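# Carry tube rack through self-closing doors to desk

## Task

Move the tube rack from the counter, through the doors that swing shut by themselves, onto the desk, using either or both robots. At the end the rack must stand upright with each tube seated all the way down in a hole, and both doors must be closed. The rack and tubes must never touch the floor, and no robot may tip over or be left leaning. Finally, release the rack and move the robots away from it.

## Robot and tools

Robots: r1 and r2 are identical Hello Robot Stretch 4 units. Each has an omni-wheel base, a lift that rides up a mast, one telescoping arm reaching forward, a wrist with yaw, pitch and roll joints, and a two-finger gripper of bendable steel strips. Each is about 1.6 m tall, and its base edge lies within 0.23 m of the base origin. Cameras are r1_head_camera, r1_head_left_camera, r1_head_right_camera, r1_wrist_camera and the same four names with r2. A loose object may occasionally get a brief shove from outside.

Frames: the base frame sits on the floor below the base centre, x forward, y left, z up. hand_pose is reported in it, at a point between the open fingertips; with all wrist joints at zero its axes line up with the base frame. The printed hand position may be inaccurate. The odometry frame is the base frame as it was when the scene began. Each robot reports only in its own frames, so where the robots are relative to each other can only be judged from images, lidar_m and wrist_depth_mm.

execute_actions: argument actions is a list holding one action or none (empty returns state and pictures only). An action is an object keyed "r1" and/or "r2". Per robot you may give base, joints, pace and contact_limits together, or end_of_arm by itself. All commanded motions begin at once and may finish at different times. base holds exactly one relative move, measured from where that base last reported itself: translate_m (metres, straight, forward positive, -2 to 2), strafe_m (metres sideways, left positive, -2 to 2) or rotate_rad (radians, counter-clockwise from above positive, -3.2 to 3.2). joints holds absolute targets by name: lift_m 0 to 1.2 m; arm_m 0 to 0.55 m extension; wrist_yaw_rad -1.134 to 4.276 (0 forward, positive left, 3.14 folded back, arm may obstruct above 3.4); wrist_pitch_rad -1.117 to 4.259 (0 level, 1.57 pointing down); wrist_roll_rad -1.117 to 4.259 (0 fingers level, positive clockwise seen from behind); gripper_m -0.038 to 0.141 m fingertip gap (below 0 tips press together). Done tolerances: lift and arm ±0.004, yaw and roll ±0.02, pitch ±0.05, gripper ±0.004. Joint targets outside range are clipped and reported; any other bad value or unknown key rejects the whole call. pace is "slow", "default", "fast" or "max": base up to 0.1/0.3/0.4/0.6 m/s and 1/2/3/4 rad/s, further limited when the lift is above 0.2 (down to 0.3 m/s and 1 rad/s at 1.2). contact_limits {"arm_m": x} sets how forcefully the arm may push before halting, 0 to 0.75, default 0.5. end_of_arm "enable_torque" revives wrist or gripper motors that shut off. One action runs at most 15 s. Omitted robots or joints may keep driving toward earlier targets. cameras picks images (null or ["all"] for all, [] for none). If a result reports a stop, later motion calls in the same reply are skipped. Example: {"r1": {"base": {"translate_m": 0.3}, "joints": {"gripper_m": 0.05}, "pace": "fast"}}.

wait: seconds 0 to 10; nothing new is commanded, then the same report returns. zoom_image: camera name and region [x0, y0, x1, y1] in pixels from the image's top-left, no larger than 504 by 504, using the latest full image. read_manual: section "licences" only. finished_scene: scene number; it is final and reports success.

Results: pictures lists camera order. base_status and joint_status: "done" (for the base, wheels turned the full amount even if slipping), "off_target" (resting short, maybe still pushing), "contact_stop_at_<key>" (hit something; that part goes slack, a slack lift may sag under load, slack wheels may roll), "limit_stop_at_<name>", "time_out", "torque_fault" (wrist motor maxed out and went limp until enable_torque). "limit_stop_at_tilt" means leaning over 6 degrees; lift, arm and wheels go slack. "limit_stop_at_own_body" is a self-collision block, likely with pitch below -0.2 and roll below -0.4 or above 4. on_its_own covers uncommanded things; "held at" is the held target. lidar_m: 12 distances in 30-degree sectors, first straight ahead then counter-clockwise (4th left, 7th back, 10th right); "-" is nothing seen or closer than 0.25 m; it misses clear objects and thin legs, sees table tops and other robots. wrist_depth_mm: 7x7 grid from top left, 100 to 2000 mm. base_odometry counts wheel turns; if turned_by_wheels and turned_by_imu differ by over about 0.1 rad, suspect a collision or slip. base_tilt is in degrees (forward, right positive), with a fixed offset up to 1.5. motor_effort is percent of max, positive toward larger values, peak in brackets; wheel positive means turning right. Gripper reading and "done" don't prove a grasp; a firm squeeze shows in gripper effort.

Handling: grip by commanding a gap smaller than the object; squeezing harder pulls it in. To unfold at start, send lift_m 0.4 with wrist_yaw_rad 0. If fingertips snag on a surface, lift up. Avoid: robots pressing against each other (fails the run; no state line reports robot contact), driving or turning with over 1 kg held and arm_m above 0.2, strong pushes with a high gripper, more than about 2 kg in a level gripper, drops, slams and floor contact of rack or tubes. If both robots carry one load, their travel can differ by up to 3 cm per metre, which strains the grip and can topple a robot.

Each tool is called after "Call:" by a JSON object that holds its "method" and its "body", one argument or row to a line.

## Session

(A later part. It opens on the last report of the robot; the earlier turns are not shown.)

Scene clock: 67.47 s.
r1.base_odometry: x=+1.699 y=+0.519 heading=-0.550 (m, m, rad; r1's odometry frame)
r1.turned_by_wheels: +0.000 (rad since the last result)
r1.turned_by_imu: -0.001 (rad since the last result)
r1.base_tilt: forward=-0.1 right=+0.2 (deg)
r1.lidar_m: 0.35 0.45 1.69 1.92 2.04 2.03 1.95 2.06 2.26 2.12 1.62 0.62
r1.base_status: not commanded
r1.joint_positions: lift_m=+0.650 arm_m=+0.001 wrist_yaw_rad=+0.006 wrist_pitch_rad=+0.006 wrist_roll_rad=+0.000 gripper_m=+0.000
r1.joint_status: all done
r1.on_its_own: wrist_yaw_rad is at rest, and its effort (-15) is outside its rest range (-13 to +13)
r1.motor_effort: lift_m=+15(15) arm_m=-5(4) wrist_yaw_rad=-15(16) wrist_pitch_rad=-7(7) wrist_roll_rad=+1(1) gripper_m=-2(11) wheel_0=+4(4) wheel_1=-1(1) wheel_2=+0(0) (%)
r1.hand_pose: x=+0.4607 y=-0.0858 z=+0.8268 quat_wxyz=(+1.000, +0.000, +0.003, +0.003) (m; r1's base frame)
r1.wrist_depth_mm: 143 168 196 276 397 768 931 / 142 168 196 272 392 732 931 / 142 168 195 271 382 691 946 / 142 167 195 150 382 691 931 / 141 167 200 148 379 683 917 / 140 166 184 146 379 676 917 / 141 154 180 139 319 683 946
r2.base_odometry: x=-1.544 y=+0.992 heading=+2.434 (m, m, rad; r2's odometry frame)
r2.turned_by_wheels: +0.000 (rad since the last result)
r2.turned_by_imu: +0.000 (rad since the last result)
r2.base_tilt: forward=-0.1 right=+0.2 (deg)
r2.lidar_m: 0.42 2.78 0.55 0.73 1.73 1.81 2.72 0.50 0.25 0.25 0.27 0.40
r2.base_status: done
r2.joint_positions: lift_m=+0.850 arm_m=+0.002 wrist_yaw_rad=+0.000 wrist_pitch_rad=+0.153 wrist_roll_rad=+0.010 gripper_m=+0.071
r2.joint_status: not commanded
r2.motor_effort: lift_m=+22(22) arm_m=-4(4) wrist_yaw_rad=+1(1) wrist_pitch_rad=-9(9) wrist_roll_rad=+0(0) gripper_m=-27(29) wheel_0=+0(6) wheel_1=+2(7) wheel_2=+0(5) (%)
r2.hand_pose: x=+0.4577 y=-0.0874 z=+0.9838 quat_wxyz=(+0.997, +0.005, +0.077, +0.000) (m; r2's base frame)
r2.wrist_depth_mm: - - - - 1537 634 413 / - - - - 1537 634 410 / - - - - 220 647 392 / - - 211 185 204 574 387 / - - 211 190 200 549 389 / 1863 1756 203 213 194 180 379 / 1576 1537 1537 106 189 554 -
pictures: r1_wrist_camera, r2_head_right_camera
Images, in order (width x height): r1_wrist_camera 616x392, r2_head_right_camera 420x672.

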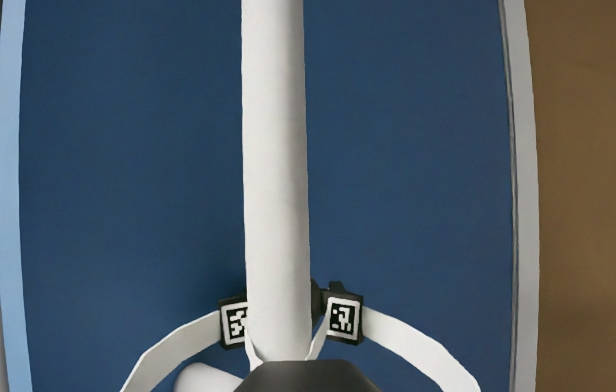

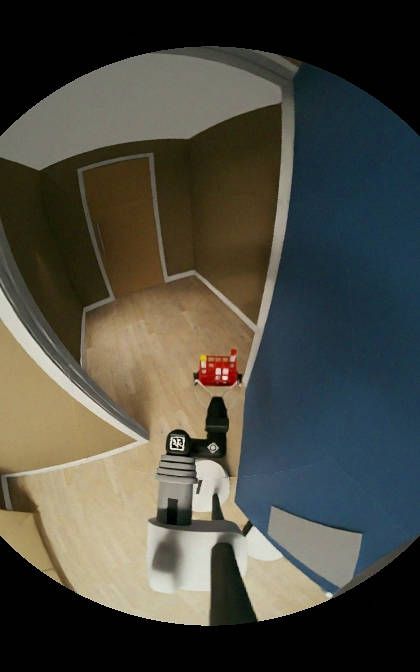

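Call:
{"method": "execute_actions", "body": {
  "actions": [
    {"r2":{"base":{"rotate_rad":0.5},"pace":"slow"},"r1":{"joints":{"gripper_m":0.05},"base":{"strafe_m":0.02},"pace":"slow"}}
  ],
  "cameras": ["r1_wrist_camera"]
}}

Call:
{"method": "execute_actions", "body": {
  "actions": [
    {"r1":{"base":{"translate_m":-0.15},"pace":"slow"}}
  ],
  "cameras": ["r1_wrist_camera","r1_head_camera","r2_head_right_camera"]
}}

Scene clock: 69.87 s.
r1.base_odometry: x=+1.710 y=+0.537 heading=-0.549 (m, m, rad; r1's odometry frame)
r1.turned_by_wheels: +0.001 (rad since the last result)
r1.turned_by_imu: +0.000 (rad since the last result)
r1.base_tilt: forward=+0.0 right=+0.2 (deg)
r1.lidar_m: 0.38 0.46 1.73 1.90 2.02 2.05 1.95 2.05 2.25 2.12 1.65 0.70
r1.base_status: done
r1.joint_positions: lift_m=+0.650 arm_m=+0.001 wrist_yaw_rad=+0.007 wrist_pitch_rad=+0.006 wrist_roll_rad=+0.000 gripper_m=+0.050
r1.joint_status: all done
r1.on_its_own: wrist_yaw_rad is at rest, and its effort (-19) is outside its rest range (-13 to +13)
r1.motor_effort: lift_m=+15(15) arm_m=-5(4) wrist_yaw_rad=-19(29) wrist_pitch_rad=-8(7) wrist_roll_rad=+1(1) gripper_m=-6(7) wheel_0=+4(4) wheel_1=+1(5) wheel_2=+2(1) (%)
r1.hand_pose: x=+0.4608 y=-0.0855 z=+0.8268 quat_wxyz=(+1.000, +0.000, +0.003, +0.003) (m; r1's base frame)
r1.wrist_depth_mm: 175 203 173 317 439 741 917 / 173 203 173 317 433 715 931 / 173 203 172 315 430 707 917 / 172 202 172 312 424 683 931 / 172 202 171 309 421 683 931 / 173 195 172 307 196 683 931 / 171 186 179 160 394 691 917
r2.base_odometry: x=-1.544 y=+0.992 heading=+2.934 (m, m, rad; r2's odometry frame)
r2.turned_by_wheels: +0.500 (rad since the last result)
r2.turned_by_imu: +0.503 (rad since the last result)
r2.base_tilt: forward=-0.2 right=+0.2 (deg)
r2.lidar_m: 0.42 0.55 0.71 1.70 1.79 2.46 0.48 0.48 - 0.25 0.34 0.40
r2.base_status: done
r2.joint_positions: lift_m=+0.850 arm_m=+0.002 wrist_yaw_rad=+0.000 wrist_pitch_rad=+0.153 wrist_roll_rad=+0.010 gripper_m=+0.071
r2.joint_status: not commanded
r2.motor_effort: lift_m=+22(22) arm_m=-4(4) wrist_yaw_rad=+0(3) wrist_pitch_rad=-9(8) wrist_roll_rad=+1(1) gripper_m=-28(28) wheel_0=-3(2) wheel_1=-1(5) wheel_2=-1(7) (%)
r2.hand_pose: x=+0.4577 y=-0.0874 z=+0.9838 quat_wxyz=(+0.997, +0.005, +0.077, +0.000) (m; r2's base frame)
r2.wrist_depth_mm: 1160 1661 - - - - 1808 / 1160 1708 - - - - 1708 / 1205 1756 - - 220 - 1708 / 1182 1756 210 184 204 - 1708 / 1205 1661 213 190 199 - 1756 / 1205 1430 204 213 193 180 1661 / 455 1537 1576 106 190 1576 1576
pictures: r1_wrist_camera
Images, in order (width x height): r1_wrist_camera 616x392.

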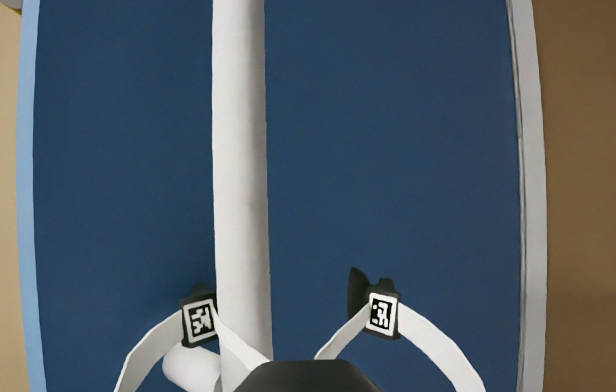

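Scene clock: 72.67 s.
r1.base_odometry: x=+1.582 y=+0.615 heading=-0.550 (m, m, rad; r1's odometry frame)
r1.turned_by_wheels: +0.000 (rad since the last result)
r1.turned_by_imu: +0.000 (rad since the last result)
r1.base_tilt: forward=-0.1 right=+0.3 (deg)
r1.lidar_m: 0.55 0.62 1.93 1.90 2.03 1.89 1.80 1.90 2.24 2.13 1.83 0.91
r1.base_status: done
r1.joint_positions: lift_m=+0.650 arm_m=+0.001 wrist_yaw_rad=+0.000 wrist_pitch_rad=+0.006 wrist_roll_rad=+0.000 gripper_m=+0.050
r1.joint_status: not commanded
r1.motor_effort: lift_m=+15(15) arm_m=-5(5) wrist_yaw_rad=-1(32) wrist_pitch_rad=-6(7) wrist_roll_rad=+1(0) gripper_m=+0(9) wheel_0=-1(3) wheel_1=-1(6) wheel_2=+0(15) (%)
r1.hand_pose: x=+0.4603 y=-0.0873 z=+0.8269 quat_wxyz=(+1.000, +0.000, +0.003, +0.000) (m; r1's base frame)
r1.wrist_depth_mm: 397 340 359 488 676 1078 1098 / 1078 338 359 488 668 1078 1098 / 1098 340 359 488 661 1098 1078 / 1078 338 357 480 654 1078 1098 / 1098 336 355 480 654 1060 1078 / 1098 338 198 473 196 1060 1098 / 1098 343 359 144 621 1060 1078
r2.base_odometry: x=-1.545 y=+0.992 heading=+2.934 (m, m, rad; r2's odometry frame)
r2.turned_by_wheels: +0.000 (rad since the last result)
r2.turned_by_imu: +0.000 (rad since the last result)
r2.base_tilt: forward=-0.1 right=+0.2 (deg)
r2.lidar_m: 0.43 0.54 0.74 1.71 1.80 2.46 0.62 0.53 - 0.25 0.36 0.42
r2.base_status: not commanded
r2.joint_positions: lift_m=+0.850 arm_m=+0.002 wrist_yaw_rad=+0.000 wrist_pitch_rad=+0.153 wrist_roll_rad=+0.010 gripper_m=+0.071
r2.joint_status: not commanded
r2.motor_effort: lift_m=+22(22) arm_m=-4(4) wrist_yaw_rad=-1(3) wrist_pitch_rad=-8(9) wrist_roll_rad=+1(0) gripper_m=-28(29) wheel_0=-1(3) wheel_1=-2(8) wheel_2=+2(6) (%)
r2.hand_pose: x=+0.4577 y=-0.0874 z=+0.9838 quat_wxyz=(+0.997, +0.005, +0.077, +0.000) (m; r2's base frame)
r2.wrist_depth_mm: 1160 1618 - - - - 1808 / 1160 1708 - - - - 1708 / 1182 1708 - - 222 - 1756 / 1182 1808 211 183 204 - 1708 / 1205 1618 212 189 199 - 1661 / 1205 1430 203 213 194 180 1708 / 452 1537 1576 106 190 1618 1576
pictures: r1_head_camera, r1_wrist_camera, r2_head_right_camera
Images, in order (width x height): r1_head_camera 420x560, r1_wrist_camera 616x392, r2_head_right_camera 420x672.

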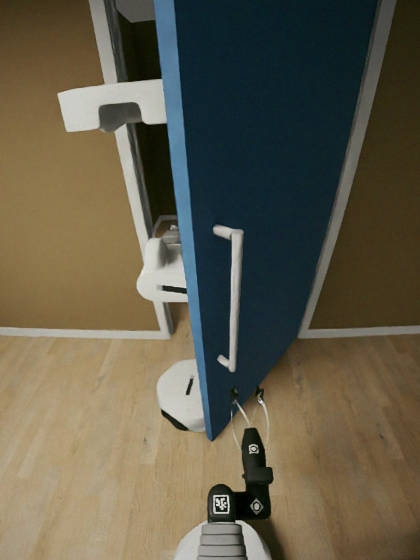

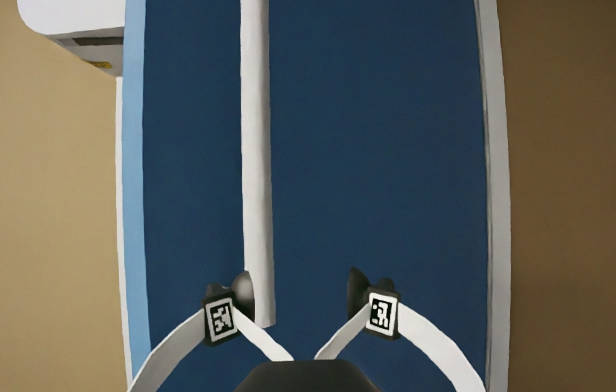

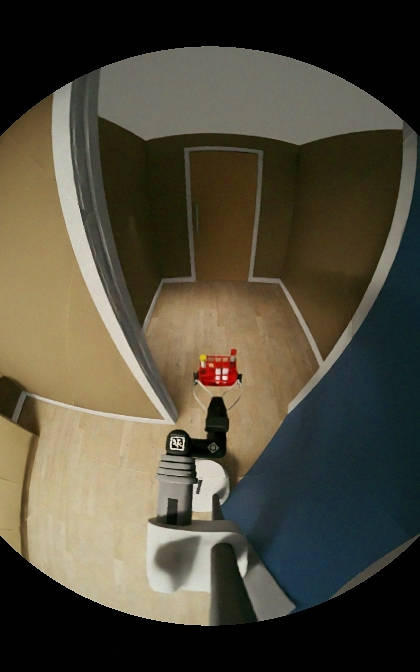

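Call:
{"method": "execute_actions", "body": {
  "actions": [
    {"r2":{"base":{"strafe_m":-0.38},"pace":"slow"},"r1":{"base":{"translate_m":-0.32},"pace":"fast"}}
  ],
  "cameras": ["r1_head_camera","r2_head_right_camera"]
}}

Scene clock: 78.07 s.
r1.base_odometry: x=+1.309 y=+0.782 heading=-0.550 (m, m, rad; r1's odometry frame)
r1.turned_by_wheels: +0.000 (rad since the last result)
r1.turned_by_imu: -0.001 (rad since the last result)
r1.base_tilt: forward=+0.2 right=+0.3 (deg)
r1.lidar_m: 0.89 1.71 2.00 1.93 2.04 1.55 1.49 1.56 2.19 2.13 2.25 0.73
r1.base_status: done
r1.joint_positions: lift_m=+0.650 arm_m=+0.001 wrist_yaw_rad=+0.000 wrist_pitch_rad=+0.006 wrist_roll_rad=+0.000 gripper_m=+0.050
r1.joint_status: not commanded
r1.motor_effort: lift_m=+15(15) arm_m=-5(4) wrist_yaw_rad=+0(0) wrist_pitch_rad=-7(8) wrist_roll_rad=+1(1) gripper_m=-2(0) wheel_0=-1(8) wheel_1=-1(6) wheel_2=+0(12) (%)
r1.hand_pose: x=+0.4602 y=-0.0874 z=+0.8268 quat_wxyz=(+1.000, +0.000, +0.003, +0.000) (m; r1's base frame)
r1.wrist_depth_mm: 1397 1430 - - 750 496 1430 / 1366 1397 - - 691 449 946 / 1464 1430 - - 1118 466 1430 / 1397 1366 - - - 480 1397 / 1397 1366 - - - 488 1397 / 1397 1397 196 - 196 484 1430 / 1430 1430 - 145 1808 427 1430
r2.base_odometry: x=-1.466 y=+1.364 heading=+2.934 (m, m, rad; r2's odometry frame)
r2.turned_by_wheels: +0.000 (rad since the last result)
r2.turned_by_imu: +0.000 (rad since the last result)
r2.base_tilt: forward=-0.1 right=+0.2 (deg)
r2.lidar_m: 0.42 0.90 0.77 1.89 2.18 1.00 0.43 0.25 0.25 - 0.25 0.40
r2.base_status: done
r2.joint_positions: lift_m=+0.850 arm_m=+0.002 wrist_yaw_rad=+0.000 wrist_pitch_rad=+0.153 wrist_roll_rad=+0.010 gripper_m=+0.071
r2.joint_status: not commanded
r2.motor_effort: lift_m=+22(22) arm_m=-4(4) wrist_yaw_rad=+2(1) wrist_pitch_rad=-9(8) wrist_roll_rad=+0(0) gripper_m=-29(28) wheel_0=+3(7) wheel_1=-2(9) wheel_2=+0(4) (%)
r2.hand_pose: x=+0.4577 y=-0.0874 z=+0.9838 quat_wxyz=(+0.997, +0.005, +0.077, +0.000) (m; r2's base frame)
r2.wrist_depth_mm: 1661 - - - - 1756 1281 / 1661 - - - - 1756 1229 / 1708 - - - 222 1756 1255 / 1708 - 211 185 204 1618 1255 / 1708 - 212 189 200 1576 1205 / 1708 1808 204 213 194 180 469 / 1576 1499 1576 106 190 1499 -
pictures: r1_head_camera, r2_head_right_camera
Images, in order (width x height): r1_head_camera 420x560, r2_head_right_camera 420x672.

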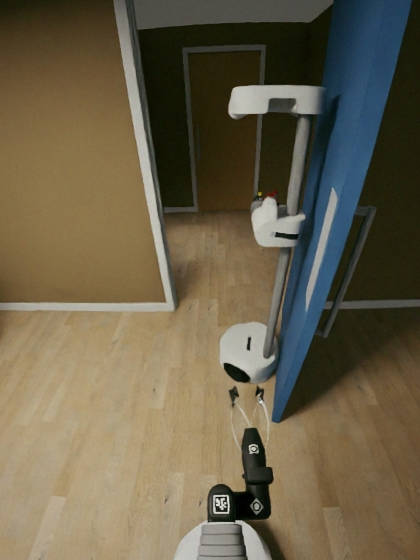

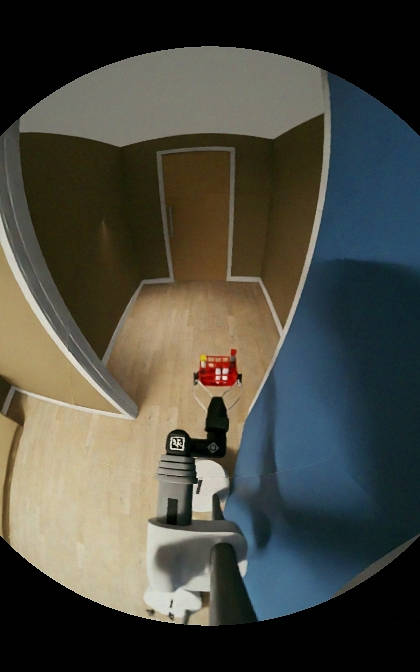

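Call:
{"method": "execute_actions", "body": {
  "actions": [
    {"r2":{"base":{"strafe_m":0.08},"pace":"slow"},"r1":{"base":{"translate_m":0.45},"joints":{"wrist_yaw_rad":3.0}}}
  ],
  "cameras": ["r1_head_camera","r1_head_right_camera"]
}}

Scene clock: 82.00 s.
r1.base_odometry: x=+1.693 y=+0.547 heading=-0.549 (m, m, rad; r1's odometry frame)
r1.turned_by_wheels: +0.000 (rad since the last result)
r1.turned_by_imu: -0.002 (rad since the last result)
r1.base_tilt: forward=-0.1 right=+0.2 (deg)
r1.lidar_m: 0.47 1.25 1.74 1.92 2.00 2.01 1.95 2.05 2.22 2.15 0.36 0.31
r1.base_status: done
r1.joint_positions: lift_m=+0.650 arm_m=+0.001 wrist_yaw_rad=+3.000 wrist_pitch_rad=+0.006 wrist_roll_rad=+0.000 gripper_m=+0.050
r1.joint_status: all done
r1.motor_effort: lift_m=+16(16) arm_m=-5(4) wrist_yaw_rad=+1(9) wrist_pitch_rad=-7(7) wrist_roll_rad=+1(0) gripper_m=-5(3) wheel_0=+1(5) wheel_1=+1(3) wheel_2=+0(10) (%)
r1.hand_pose: x=-0.1015 y=+0.1273 z=+0.8268 quat_wxyz=(+0.071, -0.003, +0.000, +0.997) (m; r1's base frame)
r1.wrist_depth_mm: 138 246 - - - - - / 117 144 - - - - - / 117 144 - - - - - / 135 176 - - - - - / 1863 1921 - - - - - / 1921 1983 197 - 196 - - / 1921 1921 1921 144 1983 1863 1921
r2.base_odometry: x=-1.483 y=+1.286 heading=+2.934 (m, m, rad; r2's odometry frame)
r2.turned_by_wheels: +0.000 (rad since the last result)
r2.turned_by_imu: -0.001 (rad since the last result)
r2.base_tilt: forward=-0.1 right=+0.2 (deg)
r2.lidar_m: 0.42 0.76 0.74 1.87 2.10 0.48 0.38 0.25 - 0.25 0.26 0.42
r2.base_status: done
r2.joint_positions: lift_m=+0.850 arm_m=+0.002 wrist_yaw_rad=+0.000 wrist_pitch_rad=+0.153 wrist_roll_rad=+0.010 gripper_m=+0.071
r2.joint_status: not commanded
r2.motor_effort: lift_m=+22(22) arm_m=-4(4) wrist_yaw_rad=+1(1) wrist_pitch_rad=-9(9) wrist_roll_rad=+0(1) gripper_m=-27(29) wheel_0=-1(7) wheel_1=-1(5) wheel_2=+4(2) (%)
r2.hand_pose: x=+0.4577 y=-0.0874 z=+0.9838 quat_wxyz=(+0.997, +0.005, +0.077, +0.000) (m; r2's base frame)
r2.wrist_depth_mm: 1537 - - - - 1983 1366 / 1537 - - - - 1921 1336 / 1618 - - - 222 1921 1308 / 1618 - 211 194 204 1756 1308 / 1618 - 212 189 199 1708 1281 / 1618 1708 204 213 193 180 1308 / 1499 1576 1576 106 190 1618 1229
pictures: r1_head_camera, r1_head_right_camera
Images, in order (width x height): r1_head_camera 420x560, r1_head_right_camera 420x672.

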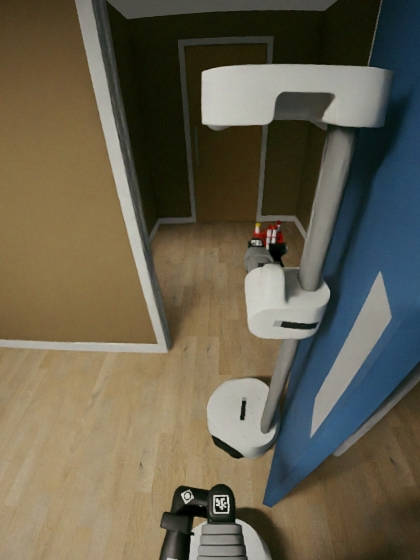

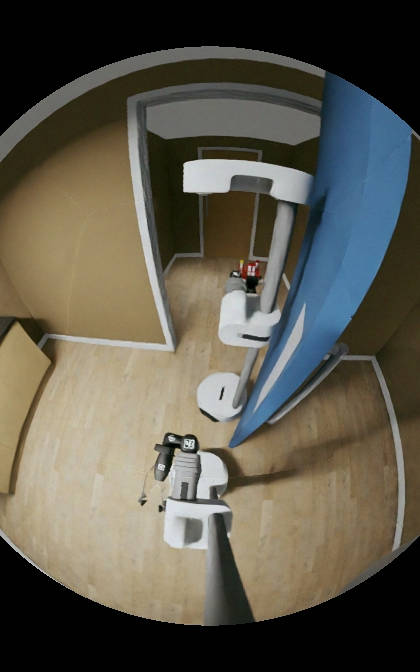

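Call:
{"method": "execute_actions", "body": {
  "actions": [
    {"r2":{"base":{"translate_m":0.65}},"r1":{"base":{"translate_m":0.62}}}
  ],
  "cameras": ["r1_head_right_camera","r2_head_right_camera"]
}}

Scene clock: 88.00 s.
r1.base_odometry: x=+2.165 y=+0.367 heading=-0.396 (m, m, rad; r1's odometry frame)
r1.turned_by_wheels: +0.154 (rad since the last result)
r1.turned_by_imu: +0.330 (rad since the last result)
r1.base_tilt: forward=+0.1 right=+0.1 (deg)
r1.lidar_m: 0.69 1.09 1.64 1.68 2.15 2.24 2.28 2.70 2.39 1.55 0.87 0.64
r1.base_status: translate_m contact_stop (by the wheels' count: +0.505 of +0.620)
r1.joint_positions: lift_m=+0.650 arm_m=+0.001 wrist_yaw_rad=+3.000 wrist_pitch_rad=+0.006 wrist_roll_rad=+0.000 gripper_m=+0.050
r1.joint_status: not commanded
r1.on_its_own: the wheels are slack since a contact_stop
r1.motor_effort: lift_m=+20(20) arm_m=-5(5) wrist_yaw_rad=+1(3) wrist_pitch_rad=-7(8) wrist_roll_rad=+1(1) gripper_m=+0(3) wheel_0=+0(32) wheel_1=+0(8) wheel_2=+0(35) (%)
r1.hand_pose: x=-0.1015 y=+0.1273 z=+0.8264 quat_wxyz=(+0.071, -0.003, +0.000, +0.997) (m; r1's base frame)
r1.wrist_depth_mm: 138 246 - - - - - / 117 144 - - - - - / 117 144 - - - - - / 135 176 - - - - - / - - - - - - - / - - 197 - 196 - - / - - - 145 1983 1863 1921
r2.base_odometry: x=-2.143 y=+1.401 heading=+2.896 (m, m, rad; r2's odometry frame)
r2.turned_by_wheels: -0.038 (rad since the last result)
r2.turned_by_imu: -0.052 (rad since the last result)
r2.base_tilt: forward=-0.1 right=+0.2 (deg)
r2.lidar_m: 0.40 1.60 1.09 0.49 0.43 0.25 - - 0.25 0.40 1.06 0.42
r2.base_status: translate_m contact_stop (by the wheels' count: +0.669 of +0.650)
r2.joint_positions: lift_m=+0.850 arm_m=+0.001 wrist_yaw_rad=+0.000 wrist_pitch_rad=+0.153 wrist_roll_rad=+0.010 gripper_m=+0.071
r2.joint_status: not commanded
r2.on_its_own: the wheels are slack since a contact_stop
r2.motor_effort: lift_m=+21(22) arm_m=-1(5) wrist_yaw_rad=-1(11) wrist_pitch_rad=-8(12) wrist_roll_rad=-1(0) gripper_m=-28(28) wheel_0=+0(20) wheel_1=+0(14) wheel_2=+0(35) (%)
r2.hand_pose: x=+0.4573 y=-0.0874 z=+0.9839 quat_wxyz=(+0.997, +0.005, +0.077, +0.000) (m; r2's base frame)
r2.wrist_depth_mm: 1661 1708 1756 1756 1863 1756 1281 / 1708 1808 1756 1808 1863 1756 1255 / 1708 1863 1863 1863 222 1756 1229 / 1708 1921 211 183 203 1618 1229 / 1756 - 212 189 199 1618 1229 / 1708 1756 204 213 194 180 1255 / 1537 1537 1576 106 189 1537 1182
pictures: r1_head_right_camera, r2_head_right_camera
Images, in order (width x height): r1_head_right_camera 420x672, r2_head_right_camera 420x672.

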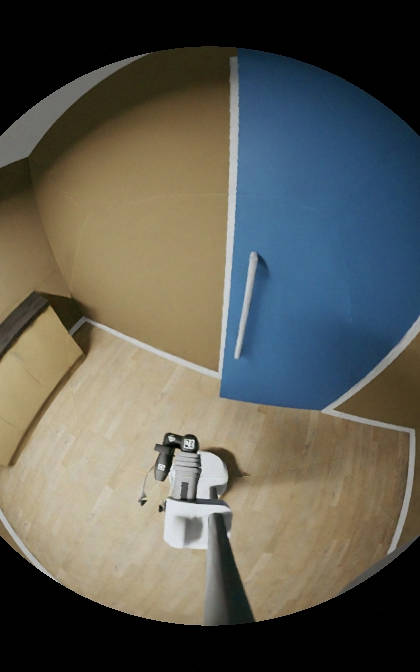

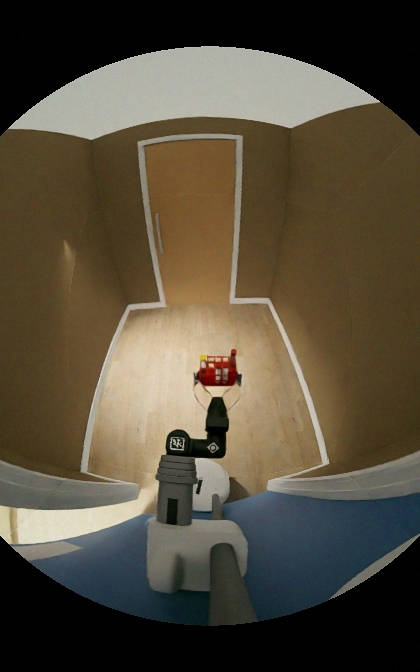

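Call:
{"method": "execute_actions", "body": {
  "actions": [
    {"r2":{"base":{"translate_m":-0.3},"pace":"slow"},"r1":{"base":{"strafe_m":0.62},"pace":"fast"}}
  ],
  "cameras": ["r1_head_right_camera","r2_head_right_camera"]
}}

Scene clock: 93.30 s.
r1.base_odometry: x=+2.403 y=+0.939 heading=-0.395 (m, m, rad; r1's odometry frame)
r1.turned_by_wheels: +0.000 (rad since the last result)
r1.turned_by_imu: -0.001 (rad since the last result)
r1.base_tilt: forward=+0.1 right=+0.3 (deg)
r1.lidar_m: 1.11 1.19 1.05 1.09 1.37 2.05 2.02 2.52 2.97 0.78 0.86 1.08
r1.base_status: done
r1.joint_positions: lift_m=+0.650 arm_m=+0.001 wrist_yaw_rad=+3.000 wrist_pitch_rad=+0.006 wrist_roll_rad=+0.000 gripper_m=+0.050
r1.joint_status: not commanded
r1.motor_effort: lift_m=+20(21) arm_m=-5(5) wrist_yaw_rad=+0(0) wrist_pitch_rad=-7(6) wrist_roll_rad=+1(2) gripper_m=-3(1) wheel_0=+0(11) wheel_1=+0(7) wheel_2=-1(1) (%)
r1.hand_pose: x=-0.1015 y=+0.1273 z=+0.8264 quat_wxyz=(+0.071, -0.003, +0.000, +0.997) (m; r1's base frame)
r1.wrist_depth_mm: 138 245 - - - 1983 1808 / 117 144 - - - 1983 1983 / 117 144 - - - 1983 1863 / 135 176 - - - 1983 1921 / - - - - - 1921 1863 / - - 196 - 196 1983 1983 / - - - 145 - 1863 1863
r2.base_odometry: x=-1.853 y=+1.328 heading=+2.896 (m, m, rad; r2's odometry frame)
r2.turned_by_wheels: +0.000 (rad since the last result)
r2.turned_by_imu: +0.001 (rad since the last result)
r2.base_tilt: forward=-0.2 right=+0.2 (deg)
r2.lidar_m: 0.42 1.55 0.48 0.50 1.18 0.44 0.25 0.25 - 0.25 0.39 0.43
r2.base_status: done
r2.joint_positions: lift_m=+0.850 arm_m=+0.001 wrist_yaw_rad=+0.000 wrist_pitch_rad=+0.153 wrist_roll_rad=+0.010 gripper_m=+0.071
r2.joint_status: not commanded
r2.motor_effort: lift_m=+21(21) arm_m=-2(2) wrist_yaw_rad=+1(1) wrist_pitch_rad=-8(8) wrist_roll_rad=+0(0) gripper_m=-29(28) wheel_0=-2(3) wheel_1=-3(6) wheel_2=+3(14) (%)
r2.hand_pose: x=+0.4573 y=-0.0874 z=+0.9839 quat_wxyz=(+0.997, +0.005, +0.077, +0.000) (m; r2's base frame)
r2.wrist_depth_mm: 1576 - - - - 1808 1308 / 1618 - - - - 1808 1308 / 1661 - - - 225 1808 1255 / 1708 - 211 183 204 1708 1255 / 1661 - 212 189 199 1661 1281 / 1661 1756 204 213 194 180 1281 / 1537 1537 1576 106 190 1618 1205
pictures: r1_head_right_camera, r2_head_right_camera
Images, in order (width x height): r1_head_right_camera 420x672, r2_head_right_camera 420x672.

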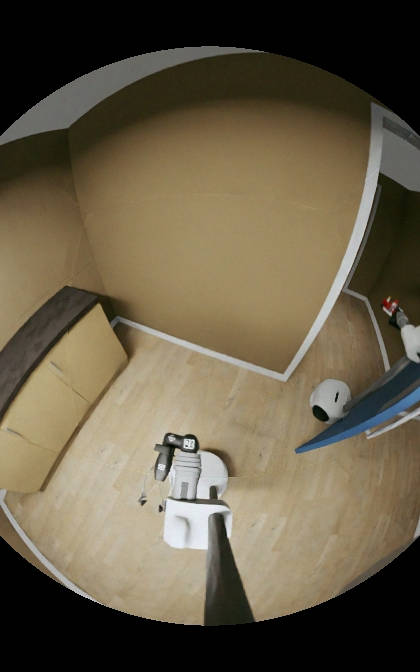

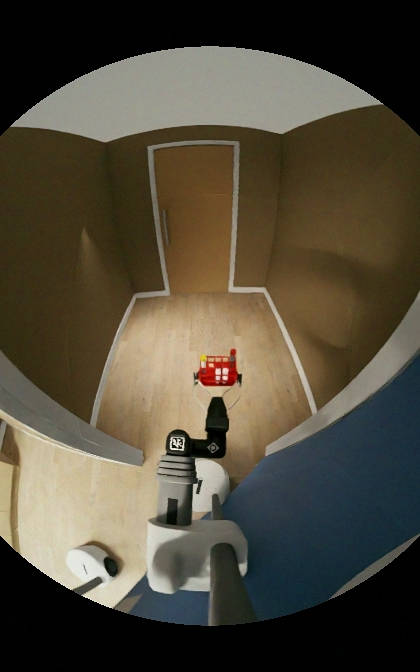

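Call:
{"method": "execute_actions", "body": {
  "actions": [
    {"r2":{"base":{"translate_m":-0.42}},"r1":{"base":{"rotate_rad":-0.965}}}
  ],
  "cameras": []
}}

Call:
{"method": "execute_actions", "body": {
  "actions": [
    {"r2":{"base":{"strafe_m":-0.19},"pace":"slow"}}
  ],
  "cameras": ["r1_head_camera","r2_head_right_camera"]
}}

Scene clock: 96.47 s.
r1.base_odometry: x=+2.403 y=+0.939 heading=-1.360 (m, m, rad; r1's odometry frame)
r1.turned_by_wheels: -0.965 (rad since the last result)
r1.turned_by_imu: -0.979 (rad since the last result)
r1.base_tilt: forward=+0.0 right=+0.3 (deg)
r1.lidar_m: 0.90 1.09 1.09 1.16 1.06 1.12 1.47 2.03 2.05 2.67 2.97 0.81
r1.base_status: done
r1.joint_positions: lift_m=+0.650 arm_m=+0.001 wrist_yaw_rad=+3.000 wrist_pitch_rad=+0.006 wrist_roll_rad=+0.000 gripper_m=+0.050
r1.joint_status: not commanded
r1.motor_effort: lift_m=+21(21) arm_m=-4(5) wrist_yaw_rad=+0(0) wrist_pitch_rad=-7(7) wrist_roll_rad=+1(0) gripper_m=-3(3) wheel_0=+0(4) wheel_1=+1(6) wheel_2=-1(7) (%)
r1.hand_pose: x=-0.1015 y=+0.1273 z=+0.8264 quat_wxyz=(+0.071, -0.003, +0.000, +0.997) (m; r1's base frame)
r1.wrist_depth_mm: 138 246 - - - 1661 1430 / 117 143 - - 1983 1661 1464 / 117 144 - - - 1708 1430 / 135 176 - - 1366 1118 931 / 1756 - - 1576 1281 1060 946 / 1808 - 196 1576 196 1078 931 / 1808 1921 - 145 1255 991 917
r2.base_odometry: x=-1.445 y=+1.226 heading=+2.896 (m, m, rad; r2's odometry frame)
r2.turned_by_wheels: +0.000 (rad since the last result)
r2.turned_by_imu: +0.001 (rad since the last result)
r2.base_tilt: forward=-0.1 right=+0.2 (deg)
r2.lidar_m: 0.41 0.72 0.70 1.71 0.80 0.92 2.61 0.25 - 0.25 0.26 0.41
r2.base_status: done
r2.joint_positions: lift_m=+0.850 arm_m=+0.001 wrist_yaw_rad=+0.000 wrist_pitch_rad=+0.153 wrist_roll_rad=+0.010 gripper_m=+0.071
r2.joint_status: not commanded
r2.motor_effort: lift_m=+21(21) arm_m=-2(2) wrist_yaw_rad=+0(1) wrist_pitch_rad=-9(9) wrist_roll_rad=+0(0) gripper_m=-28(27) wheel_0=+0(1) wheel_1=-2(12) wheel_2=-1(20) (%)
r2.hand_pose: x=+0.4573 y=-0.0874 z=+0.9839 quat_wxyz=(+0.997, +0.005, +0.077, +0.000) (m; r2's base frame)
r2.wrist_depth_mm: 1576 - - - - 1808 1366 / 1576 - - - - 1863 1336 / 1618 - - - 221 1863 1308 / 1618 - 212 183 206 1756 1308 / 1618 - 212 189 200 1756 1281 / 1618 1756 203 213 193 180 1308 / 1499 1537 1576 106 190 1618 1281
pictures: none
No camera images: the call's "cameras" was empty. Leave "cameras" out to get every camera's image.

Scene clock: 99.50 s.
r1.base_odometry: x=+2.403 y=+0.939 heading=-1.360 (m, m, rad; r1's odometry frame)
r1.turned_by_wheels: +0.000 (rad since the last result)
r1.turned_by_imu: -0.001 (rad since the last result)
r1.base_tilt: forward=+0.1 right=+0.1 (deg)
r1.lidar_m: 1.17 1.08 1.11 1.17 1.06 1.09 1.45 2.00 2.08 2.66 1.18 0.96
r1.base_status: not commanded
r1.joint_positions: lift_m=+0.650 arm_m=+0.001 wrist_yaw_rad=+3.000 wrist_pitch_rad=+0.006 wrist_roll_rad=+0.000 gripper_m=+0.050
r1.joint_status: not commanded
r1.motor_effort: lift_m=+20(21) arm_m=-5(5) wrist_yaw_rad=+1(0) wrist_pitch_rad=-7(7) wrist_roll_rad=+1(0) gripper_m=-4(3) wheel_0=+0(0) wheel_1=+1(1) wheel_2=-1(1) (%)
r1.hand_pose: x=-0.1015 y=+0.1273 z=+0.8264 quat_wxyz=(+0.071, -0.003, +0.000, +0.997) (m; r1's base frame)
r1.wrist_depth_mm: 138 245 - - 1983 1618 1430 / 117 144 - - 1983 1661 1464 / 117 144 - - - 1708 1464 / 135 176 - - 1336 1098 917 / 1756 - - 1537 1255 1042 917 / 1808 - 196 1576 196 1060 917 / 1863 1863 - 145 1308 1008 931
r2.base_odometry: x=-1.399 y=+1.410 heading=+2.896 (m, m, rad; r2's odometry frame)
r2.turned_by_wheels: +0.000 (rad since the last result)
r2.turned_by_imu: +0.000 (rad since the last result)
r2.base_tilt: forward=-0.1 right=+0.2 (deg)
r2.lidar_m: 0.42 1.83 0.86 1.74 0.99 2.74 2.56 0.25 0.25 - 0.25 0.36
r2.base_status: done
r2.joint_positions: lift_m=+0.850 arm_m=+0.001 wrist_yaw_rad=+0.000 wrist_pitch_rad=+0.153 wrist_roll_rad=+0.010 gripper_m=+0.071
r2.joint_status: not commanded
r2.motor_effort: lift_m=+21(21) arm_m=-2(2) wrist_yaw_rad=-1(0) wrist_pitch_rad=-9(9) wrist_roll_rad=+0(0) gripper_m=-28(29) wheel_0=+3(7) wheel_1=-2(9) wheel_2=-1(1) (%)
r2.hand_pose: x=+0.4573 y=-0.0874 z=+0.9839 quat_wxyz=(+0.997, +0.005, +0.077, +0.000) (m; r2's base frame)
r2.wrist_depth_mm: 1863 - - - - 1537 300 / 1808 - - - - 1537 300 / 1921 - - - 224 1537 298 / 1921 - 211 183 204 1430 294 / 1921 - 213 189 199 484 287 / 1808 1756 203 213 193 180 277 / 1537 1537 1537 106 189 477 -
pictures: r1_head_camera, r2_head_right_camera
Images, in order (width x height): r1_head_camera 420x560, r2_head_right_camera 420x672.

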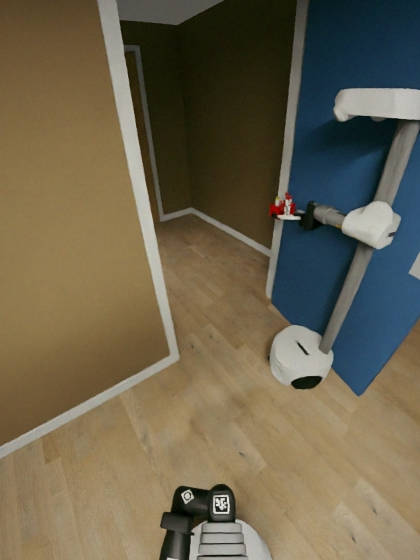

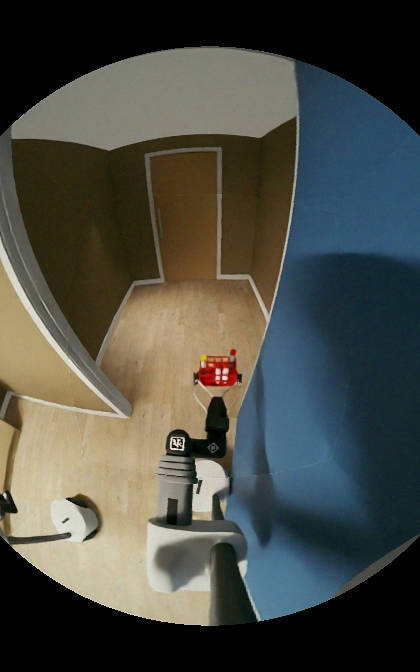

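Call:
{"method": "execute_actions", "body": {
  "actions": [
    {"r2":{"base":{"translate_m":-0.23},"pace":"slow"},"r1":{"base":{"translate_m":0.7}}}
  ],
  "cameras": ["r1_head_camera","r1_head_right_camera"]
}}

Scene clock: 103.63 s.
r1.base_odometry: x=+2.550 y=+0.255 heading=-1.360 (m, m, rad; r1's odometry frame)
r1.turned_by_wheels: +0.000 (rad since the last result)
r1.turned_by_imu: -0.003 (rad since the last result)
r1.base_tilt: forward=+0.2 right=+0.1 (deg)
r1.lidar_m: 2.07 0.51 0.53 0.69 1.46 1.50 2.01 2.60 2.62 0.49 0.49 0.66
r1.base_status: done
r1.joint_positions: lift_m=+0.650 arm_m=+0.001 wrist_yaw_rad=+3.000 wrist_pitch_rad=+0.006 wrist_roll_rad=+0.000 gripper_m=+0.050
r1.joint_status: not commanded
r1.motor_effort: lift_m=+21(21) arm_m=-4(5) wrist_yaw_rad=+1(0) wrist_pitch_rad=-6(7) wrist_roll_rad=+1(2) gripper_m=-2(3) wheel_0=+0(5) wheel_1=+0(3) wheel_2=+1(10) (%)
r1.hand_pose: x=-0.1015 y=+0.1273 z=+0.8264 quat_wxyz=(+0.071, -0.003, +0.000, +0.997) (m; r1's base frame)
r1.wrist_depth_mm: 138 245 - - - - 1756 / 117 143 - - - - 1756 / 117 144 - - - - 1808 / 135 176 - - 1863 1576 1308 / - - - - 1756 1430 1255 / - - 197 - 196 1430 1229 / - - - 144 1708 1366 1255
r2.base_odometry: x=-1.176 y=+1.354 heading=+2.896 (m, m, rad; r2's odometry frame)
r2.turned_by_wheels: +0.000 (rad since the last result)
r2.turned_by_imu: +0.000 (rad since the last result)
r2.base_tilt: forward=-0.1 right=+0.2 (deg)
r2.lidar_m: 0.42 1.01 0.48 0.51 2.17 2.51 2.33 2.39 0.25 - 0.25 0.32
r2.base_status: done
r2.joint_positions: lift_m=+0.850 arm_m=+0.001 wrist_yaw_rad=+0.000 wrist_pitch_rad=+0.153 wrist_roll_rad=+0.010 gripper_m=+0.071
r2.joint_status: not commanded
r2.motor_effort: lift_m=+21(21) arm_m=-2(2) wrist_yaw_rad=+2(2) wrist_pitch_rad=-9(8) wrist_roll_rad=+0(0) gripper_m=-26(28) wheel_0=+0(2) wheel_1=-3(7) wheel_2=+4(9) (%)
r2.hand_pose: x=+0.4573 y=-0.0874 z=+0.9839 quat_wxyz=(+0.997, +0.005, +0.077, +0.000) (m; r2's base frame)
r2.wrist_depth_mm: 1756 - - - - 410 265 / 1863 - - - - 410 265 / 1808 - - - 222 404 263 / 1863 - 211 182 205 362 259 / 1921 - 211 189 200 349 255 / 1808 1756 204 213 194 180 248 / 1576 1537 1576 106 190 355 -
pictures: r1_head_camera, r1_head_right_camera
Images, in order (width x height): r1_head_camera 420x560, r1_head_right_camera 420x672.

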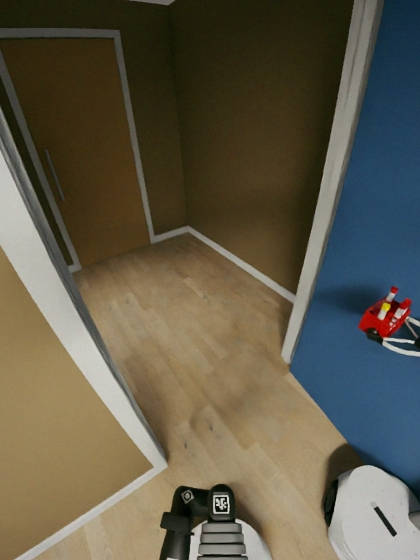

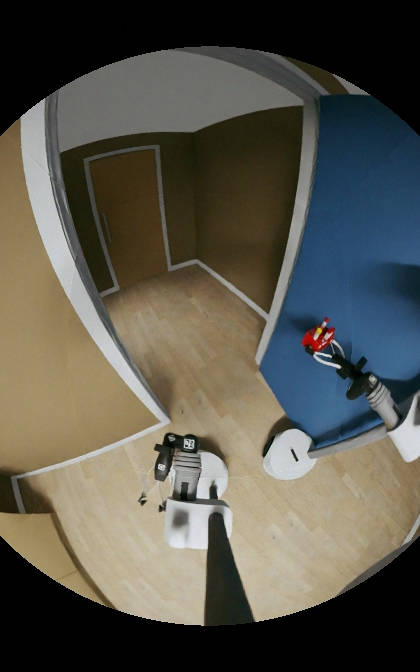

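Call:
{"method": "execute_actions", "body": {
  "actions": [
    {"r1":{"base":{"translate_m":0.6}}}
  ],
  "cameras": []
}}

Call:
{"method": "execute_actions", "body": {
  "actions": [
    {"r1":{"base":{"rotate_rad":0.635}},"r2":{"base":{"rotate_rad":0.06},"pace":"slow"}}
  ],
  "cameras": ["r1_head_camera","r2_head_right_camera"]
}}

Scene clock: 107.67 s.
r1.base_odometry: x=+2.675 y=-0.332 heading=-1.360 (m, m, rad; r1's odometry frame)
r1.turned_by_wheels: +0.000 (rad since the last result)
r1.turned_by_imu: -0.003 (rad since the last result)
r1.base_tilt: forward=+0.0 right=+0.4 (deg)
r1.lidar_m: 1.61 2.31 1.36 0.32 0.29 1.89 2.44 0.71 0.57 0.42 0.60 0.66
r1.base_status: done
r1.joint_positions: lift_m=+0.650 arm_m=+0.001 wrist_yaw_rad=+3.000 wrist_pitch_rad=+0.006 wrist_roll_rad=+0.000 gripper_m=+0.050
r1.joint_status: not commanded
r1.motor_effort: lift_m=+20(21) arm_m=-5(4) wrist_yaw_rad=+0(0) wrist_pitch_rad=-7(7) wrist_roll_rad=+1(0) gripper_m=+0(1) wheel_0=+1(6) wheel_1=+1(3) wheel_2=+1(10) (%)
r1.hand_pose: x=-0.1015 y=+0.1273 z=+0.8264 quat_wxyz=(+0.071, -0.003, +0.000, +0.997) (m; r1's base frame)
r1.wrist_depth_mm: 139 246 - - - 303 - / 118 144 - - - 309 260 / 117 144 - - - 312 260 / 135 176 - - - 312 263 / - - - - - 310 263 / - - 197 - 196 312 262 / - - - 145 1983 290 -
r2.base_odometry: x=-1.176 y=+1.354 heading=+2.896 (m, m, rad; r2's odometry frame)
r2.turned_by_wheels: +0.000 (rad since the last result)
r2.turned_by_imu: -0.001 (rad since the last result)
r2.base_tilt: forward=-0.1 right=+0.2 (deg)
r2.lidar_m: 0.42 0.59 1.03 2.13 2.18 2.51 2.32 2.40 0.25 - 0.25 0.32
r2.base_status: not commanded
r2.joint_positions: lift_m=+0.850 arm_m=+0.001 wrist_yaw_rad=+0.000 wrist_pitch_rad=+0.153 wrist_roll_rad=+0.010 gripper_m=+0.071
r2.joint_status: not commanded
r2.motor_effort: lift_m=+21(21) arm_m=-1(2) wrist_yaw_rad=+1(1) wrist_pitch_rad=-7(9) wrist_roll_rad=+1(0) gripper_m=-28(28) wheel_0=+0(0) wheel_1=-2(3) wheel_2=+3(4) (%)
r2.hand_pose: x=+0.4573 y=-0.0874 z=+0.9839 quat_wxyz=(+0.997, +0.005, +0.077, +0.000) (m; r2's base frame)
r2.wrist_depth_mm: 1808 - - - - 410 264 / 1808 - - - - 407 266 / 1863 - - - 221 404 263 / 574 - 211 183 206 362 260 / 640 - 212 189 199 349 255 / 1756 1756 203 213 193 180 249 / 1576 1537 1576 106 190 355 -
pictures: none
No camera images: the call's "cameras" was empty. Leave "cameras" out to get every camera's image.

Scene clock: 109.07 s.
r1.base_odometry: x=+2.675 y=-0.332 heading=-0.725 (m, m, rad; r1's odometry frame)
r1.turned_by_wheels: +0.635 (rad since the last result)
r1.turned_by_imu: +0.643 (rad since the last result)
r1.base_tilt: forward=+0.2 right=+0.1 (deg)
r1.lidar_m: 2.34 1.19 0.29 0.28 1.91 2.74 0.64 0.44 0.42 0.60 1.28 1.80
r1.base_status: done
r1.joint_positions: lift_m=+0.650 arm_m=+0.001 wrist_yaw_rad=+3.000 wrist_pitch_rad=+0.006 wrist_roll_rad=+0.000 gripper_m=+0.050
r1.joint_status: not commanded
r1.motor_effort: lift_m=+20(21) arm_m=-4(5) wrist_yaw_rad=+1(0) wrist_pitch_rad=-7(8) wrist_roll_rad=+1(2) gripper_m=+0(5) wheel_0=-1(6) wheel_1=+0(7) wheel_2=+0(7) (%)
r1.hand_pose: x=-0.1015 y=+0.1273 z=+0.8264 quat_wxyz=(+0.071, -0.003, +0.000, +0.997) (m; r1's base frame)
r1.wrist_depth_mm: 138 247 - - - - - / 117 144 - - - - - / 117 144 - - - - - / 135 175 - - - - - / 854 - - - - - - / 917 - 197 - 196 - - / 917 - - 145 1983 1863 1921
r2.base_odometry: x=-1.176 y=+1.354 heading=+2.956 (m, m, rad; r2's odometry frame)
r2.turned_by_wheels: +0.060 (rad since the last result)
r2.turned_by_imu: +0.060 (rad since the last result)
r2.base_tilt: forward=-0.2 right=+0.2 (deg)
r2.lidar_m: 0.41 0.59 1.14 2.12 2.23 2.45 2.33 0.27 0.25 - 0.25 0.35
r2.base_status: done
r2.joint_positions: lift_m=+0.850 arm_m=+0.001 wrist_yaw_rad=+0.000 wrist_pitch_rad=+0.153 wrist_roll_rad=+0.010 gripper_m=+0.071
r2.joint_status: not commanded
r2.motor_effort: lift_m=+21(21) arm_m=-2(2) wrist_yaw_rad=-1(0) wrist_pitch_rad=-8(9) wrist_roll_rad=+0(1) gripper_m=-27(27) wheel_0=-1(0) wheel_1=-3(6) wheel_2=-2(7) (%)
r2.hand_pose: x=+0.4573 y=-0.0874 z=+0.9839 quat_wxyz=(+0.997, +0.005, +0.077, +0.000) (m; r2's base frame)
r2.wrist_depth_mm: 379 - - - - 1756 336 / 389 - - - - 1808 336 / 415 - - - 223 544 332 / 402 - 211 182 204 477 327 / 373 462 211 189 200 452 320 / 436 410 203 213 194 181 306 / 1537 1464 1576 106 189 459 -
pictures: r1_head_camera, r2_head_right_camera
Images, in order (width x height): r1_head_camera 420x560, r2_head_right_camera 420x672.

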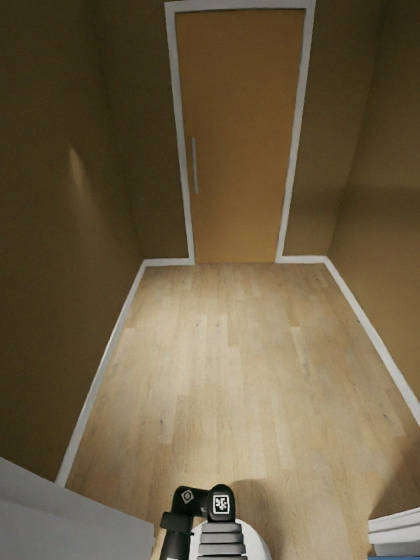

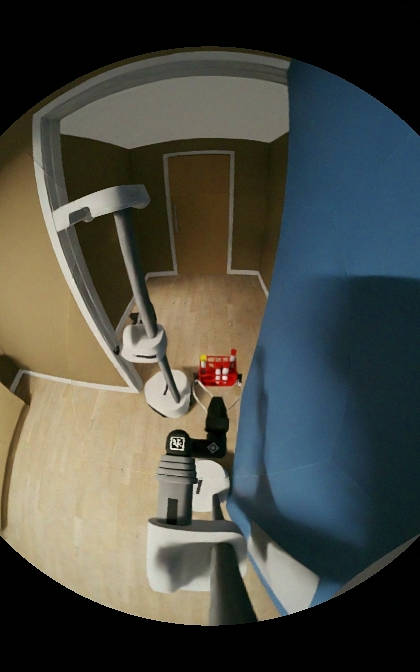

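Call:
{"method": "execute_actions", "body": {
  "actions": [
    {"r1":{"base":{"translate_m":1.32},"pace":"fast"},"r2":{"base":{"strafe_m":0.09},"pace":"slow"}}
  ],
  "cameras": ["r1_head_camera"]
}}

Scene clock: 114.27 s.
r1.base_odometry: x=+3.663 y=-1.207 heading=-0.725 (m, m, rad; r1's odometry frame)
r1.turned_by_wheels: +0.000 (rad since the last result)
r1.turned_by_imu: -0.005 (rad since the last result)
r1.base_tilt: forward=-0.1 right=+0.1 (deg)
r1.lidar_m: 0.99 1.08 0.87 0.81 0.86 1.18 1.27 1.36 1.27 1.23 1.30 1.10
r1.base_status: done
r1.joint_positions: lift_m=+0.650 arm_m=+0.001 wrist_yaw_rad=+3.000 wrist_pitch_rad=+0.006 wrist_roll_rad=+0.000 gripper_m=+0.050
r1.joint_status: not commanded
r1.motor_effort: lift_m=+20(20) arm_m=-5(5) wrist_yaw_rad=+1(0) wrist_pitch_rad=-6(6) wrist_roll_rad=+1(0) gripper_m=-4(3) wheel_0=-2(6) wheel_1=+0(6) wheel_2=+1(12) (%)
r1.hand_pose: x=-0.1015 y=+0.1273 z=+0.8264 quat_wxyz=(+0.071, -0.003, +0.000, +0.997) (m; r1's base frame)
r1.wrist_depth_mm: 138 246 - 1308 1366 1160 866 / 117 143 - 1308 1366 1182 891 / 117 144 - 1336 1336 1182 904 / 135 176 - 1336 1336 1205 904 / 1281 1921 - 1336 1336 1205 904 / 1336 1863 197 1336 196 1205 904 / 1336 1618 1863 144 1308 1078 891
r2.base_odometry: x=-1.193 y=+1.265 heading=+2.956 (m, m, rad; r2's odometry frame)
r2.turned_by_wheels: +0.000 (rad since the last result)
r2.turned_by_imu: -0.001 (rad since the last result)
r2.base_tilt: forward=-0.1 right=+0.2 (deg)
r2.lidar_m: 0.41 0.94 1.11 2.02 2.13 2.44 2.34 2.42 - 0.25 0.25 0.41
r2.base_status: done
r2.joint_positions: lift_m=+0.850 arm_m=+0.001 wrist_yaw_rad=+0.000 wrist_pitch_rad=+0.153 wrist_roll_rad=+0.010 gripper_m=+0.071
r2.joint_status: not commanded
r2.motor_effort: lift_m=+21(21) arm_m=-2(1) wrist_yaw_rad=-1(1) wrist_pitch_rad=-9(8) wrist_roll_rad=+0(0) gripper_m=-28(27) wheel_0=-1(1) wheel_1=+0(6) wheel_2=+0(3) (%)
r2.hand_pose: x=+0.4573 y=-0.0874 z=+0.9839 quat_wxyz=(+0.997, +0.005, +0.077, +0.000) (m; r2's base frame)
r2.wrist_depth_mm: 1537 - - - - - 580 / 1537 - - - - - 496 / 1576 - - 1618 220 - 480 / 1576 - 211 183 206 1863 466 / 1576 - 211 190 200 1756 452 / 1576 1756 203 213 194 180 442 / 1499 1537 1537 106 190 1537 -
pictures: r1_head_camera
Images, in order (width x height): r1_head_camera 420x560.

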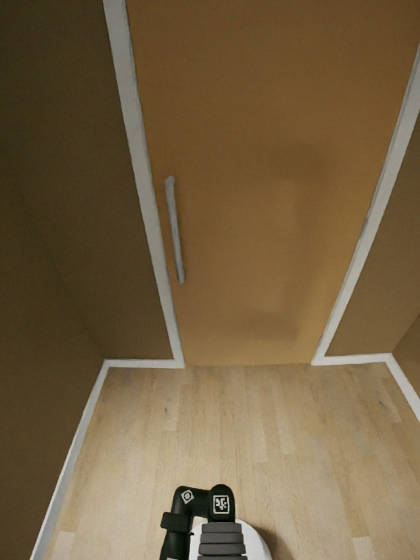

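Call:
{"method": "execute_actions", "body": {
  "actions": [
    {"r1":{"base":{"strafe_m":0.33},"joints":{"wrist_yaw_rad":0,"gripper_m":0.1}},"r2":{"base":{"translate_m":1.33}}}
  ],
  "cameras": ["r1_head_camera","r1_wrist_camera","r2_head_right_camera"]
}}

Scene clock: 120.50 s.
r1.base_odometry: x=+3.882 y=-0.960 heading=-0.725 (m, m, rad; r1's odometry frame)
r1.turned_by_wheels: +0.000 (rad since the last result)
r1.turned_by_imu: -0.002 (rad since the last result)
r1.base_tilt: forward=+0.4 right=+0.2 (deg)
r1.lidar_m: 1.01 0.71 0.51 0.49 0.48 0.75 1.12 0.72 0.66 1.56 1.50 1.08
r1.base_status: done
r1.joint_positions: lift_m=+0.650 arm_m=+0.001 wrist_yaw_rad=+0.000 wrist_pitch_rad=+0.006 wrist_roll_rad=+0.000 gripper_m=+0.100
r1.joint_status: all done
r1.motor_effort: lift_m=+20(21) arm_m=-4(4) wrist_yaw_rad=+0(4) wrist_pitch_rad=-7(6) wrist_roll_rad=+1(0) gripper_m=-1(1) wheel_0=+0(9) wheel_1=+0(9) wheel_2=+1(3) (%)
r1.hand_pose: x=+0.4602 y=-0.0874 z=+0.8264 quat_wxyz=(+1.000, +0.000, +0.003, +0.000) (m; r1's base frame)
r1.wrist_depth_mm: 842 831 842 842 842 842 854 / 831 842 831 842 854 854 842 / 842 831 831 820 842 831 854 / 820 831 831 820 842 842 831 / 831 831 831 831 842 842 842 / 831 820 223 831 197 842 842 / 831 831 842 144 842 842 831
r2.base_odometry: x=-2.500 y=+1.511 heading=+2.956 (m, m, rad; r2's odometry frame)
r2.turned_by_wheels: +0.000 (rad since the last result)
r2.turned_by_imu: -0.005 (rad since the last result)
r2.base_tilt: forward=-0.1 right=+0.2 (deg)
r2.lidar_m: 0.41 0.70 0.75 1.07 0.69 0.48 0.47 0.50 0.61 0.99 1.04 0.43
r2.base_status: done
r2.joint_positions: lift_m=+0.850 arm_m=+0.001 wrist_yaw_rad=+0.000 wrist_pitch_rad=+0.153 wrist_roll_rad=+0.010 gripper_m=+0.071
r2.joint_status: not commanded
r2.motor_effort: lift_m=+21(21) arm_m=-2(2) wrist_yaw_rad=+2(1) wrist_pitch_rad=-8(8) wrist_roll_rad=+0(0) gripper_m=-29(29) wheel_0=+0(4) wheel_1=+0(5) wheel_2=+2(7) (%)
r2.hand_pose: x=+0.4573 y=-0.0874 z=+0.9839 quat_wxyz=(+0.997, +0.005, +0.077, +0.000) (m; r2's base frame)
r2.wrist_depth_mm: 1464 1464 1464 1430 1430 1430 1366 / 1464 1464 1499 1499 1464 1499 1336 / 1537 1499 1537 1537 223 1499 1281 / 1537 1618 211 183 206 1537 1308 / 1537 1618 212 190 199 1576 1281 / 1618 1661 203 213 194 180 1281 / 1537 1537 1537 106 190 1618 1229
pictures: r1_head_camera, r1_wrist_camera, r2_head_right_camera
Images, in order (width x height): r1_head_camera 420x560, r1_wrist_camera 616x392, r2_head_right_camera 420x672.

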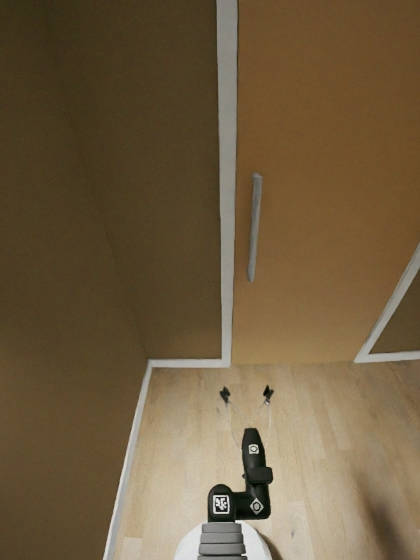

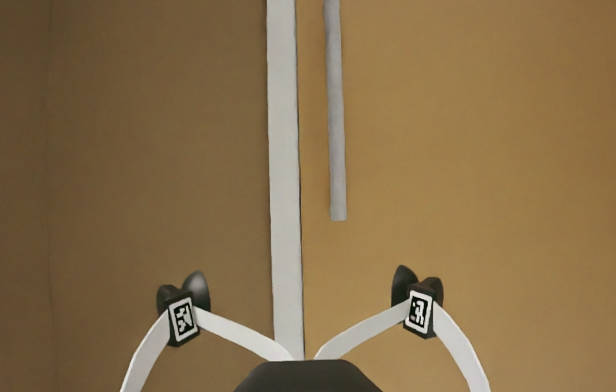

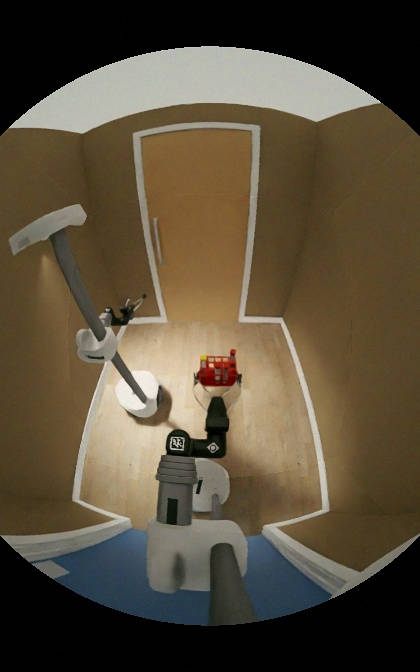

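Call:
{"method": "execute_actions", "body": {
  "actions": [
    {"r1":{"base":{"strafe_m":-0.062},"joints":{"arm_m":0.42,"lift_m":0.72}},"r2":{"base":{"translate_m":-0.08}}}
  ],
  "cameras": ["r1_wrist_camera"]
}}

Scene clock: 123.60 s.
r1.base_odometry: x=+3.841 y=-1.007 heading=-0.725 (m, m, rad; r1's odometry frame)
r1.turned_by_wheels: +0.000 (rad since the last result)
r1.turned_by_imu: -0.001 (rad since the last result)
r1.base_tilt: forward=+0.1 right=+0.2 (deg)
r1.lidar_m: 1.00 0.81 0.58 0.54 0.58 0.83 1.14 0.76 0.64 1.50 1.48 1.11
r1.base_status: done
r1.joint_positions: lift_m=+0.720 arm_m=+0.419 wrist_yaw_rad=+0.000 wrist_pitch_rad=+0.006 wrist_roll_rad=+0.000 gripper_m=+0.100
r1.joint_status: all done
r1.motor_effort: lift_m=+26(28) arm_m=+7(7) wrist_yaw_rad=+0(1) wrist_pitch_rad=-7(7) wrist_roll_rad=+0(1) gripper_m=+0(1) wheel_0=-1(8) wheel_1=+1(8) wheel_2=+1(0) (%)
r1.hand_pose: x=+0.8781 y=-0.0874 z=+0.8960 quat_wxyz=(+1.000, +0.000, +0.003, +0.000) (m; r1's base frame)
r1.wrist_depth_mm: 418 415 404 418 421 421 424 / 418 418 407 418 421 424 424 / 415 413 404 418 418 421 421 / 413 418 402 418 418 418 421 / 413 415 404 418 418 421 424 / 413 418 224 418 196 421 421 / 413 413 402 144 418 424 421
r2.base_odometry: x=-2.421 y=+1.496 heading=+2.956 (m, m, rad; r2's odometry frame)
r2.turned_by_wheels: +0.000 (rad since the last result)
r2.turned_by_imu: +0.000 (rad since the last result)
r2.base_tilt: forward=-0.2 right=+0.2 (deg)
r2.lidar_m: 0.42 0.73 0.92 1.07 0.59 0.41 0.40 0.41 0.55 0.98 1.03 0.43
r2.base_status: done
r2.joint_positions: lift_m=+0.850 arm_m=+0.001 wrist_yaw_rad=+0.000 wrist_pitch_rad=+0.153 wrist_roll_rad=+0.010 gripper_m=+0.071
r2.joint_status: not commanded
r2.motor_effort: lift_m=+21(21) arm_m=-2(2) wrist_yaw_rad=+0(1) wrist_pitch_rad=-9(10) wrist_roll_rad=+0(0) gripper_m=-27(26) wheel_0=-1(4) wheel_1=+1(5) wheel_2=-1(8) (%)
r2.hand_pose: x=+0.4573 y=-0.0874 z=+0.9839 quat_wxyz=(+0.997, +0.005, +0.077, +0.000) (m; r2's base frame)
r2.wrist_depth_mm: 1537 1537 1499 1537 1537 1499 1366 / 1576 1537 1499 1537 1499 1576 1336 / 891 1576 1537 1576 221 1618 1281 / 1661 1661 211 184 204 1661 1281 / 1618 1756 212 190 200 1708 1255 / 1618 1756 204 213 194 180 1281 / 1499 1499 1576 106 190 1618 1229
pictures: r1_wrist_camera
Images, in order (width x height): r1_wrist_camera 616x392.

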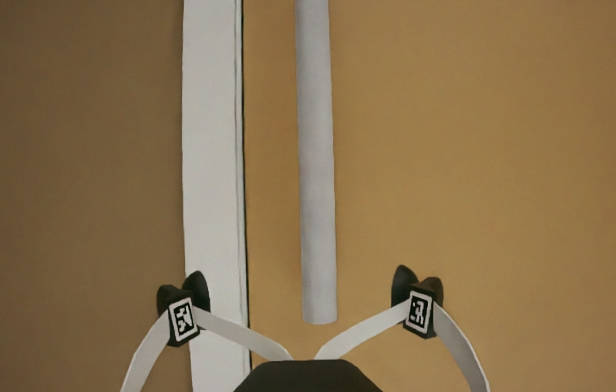

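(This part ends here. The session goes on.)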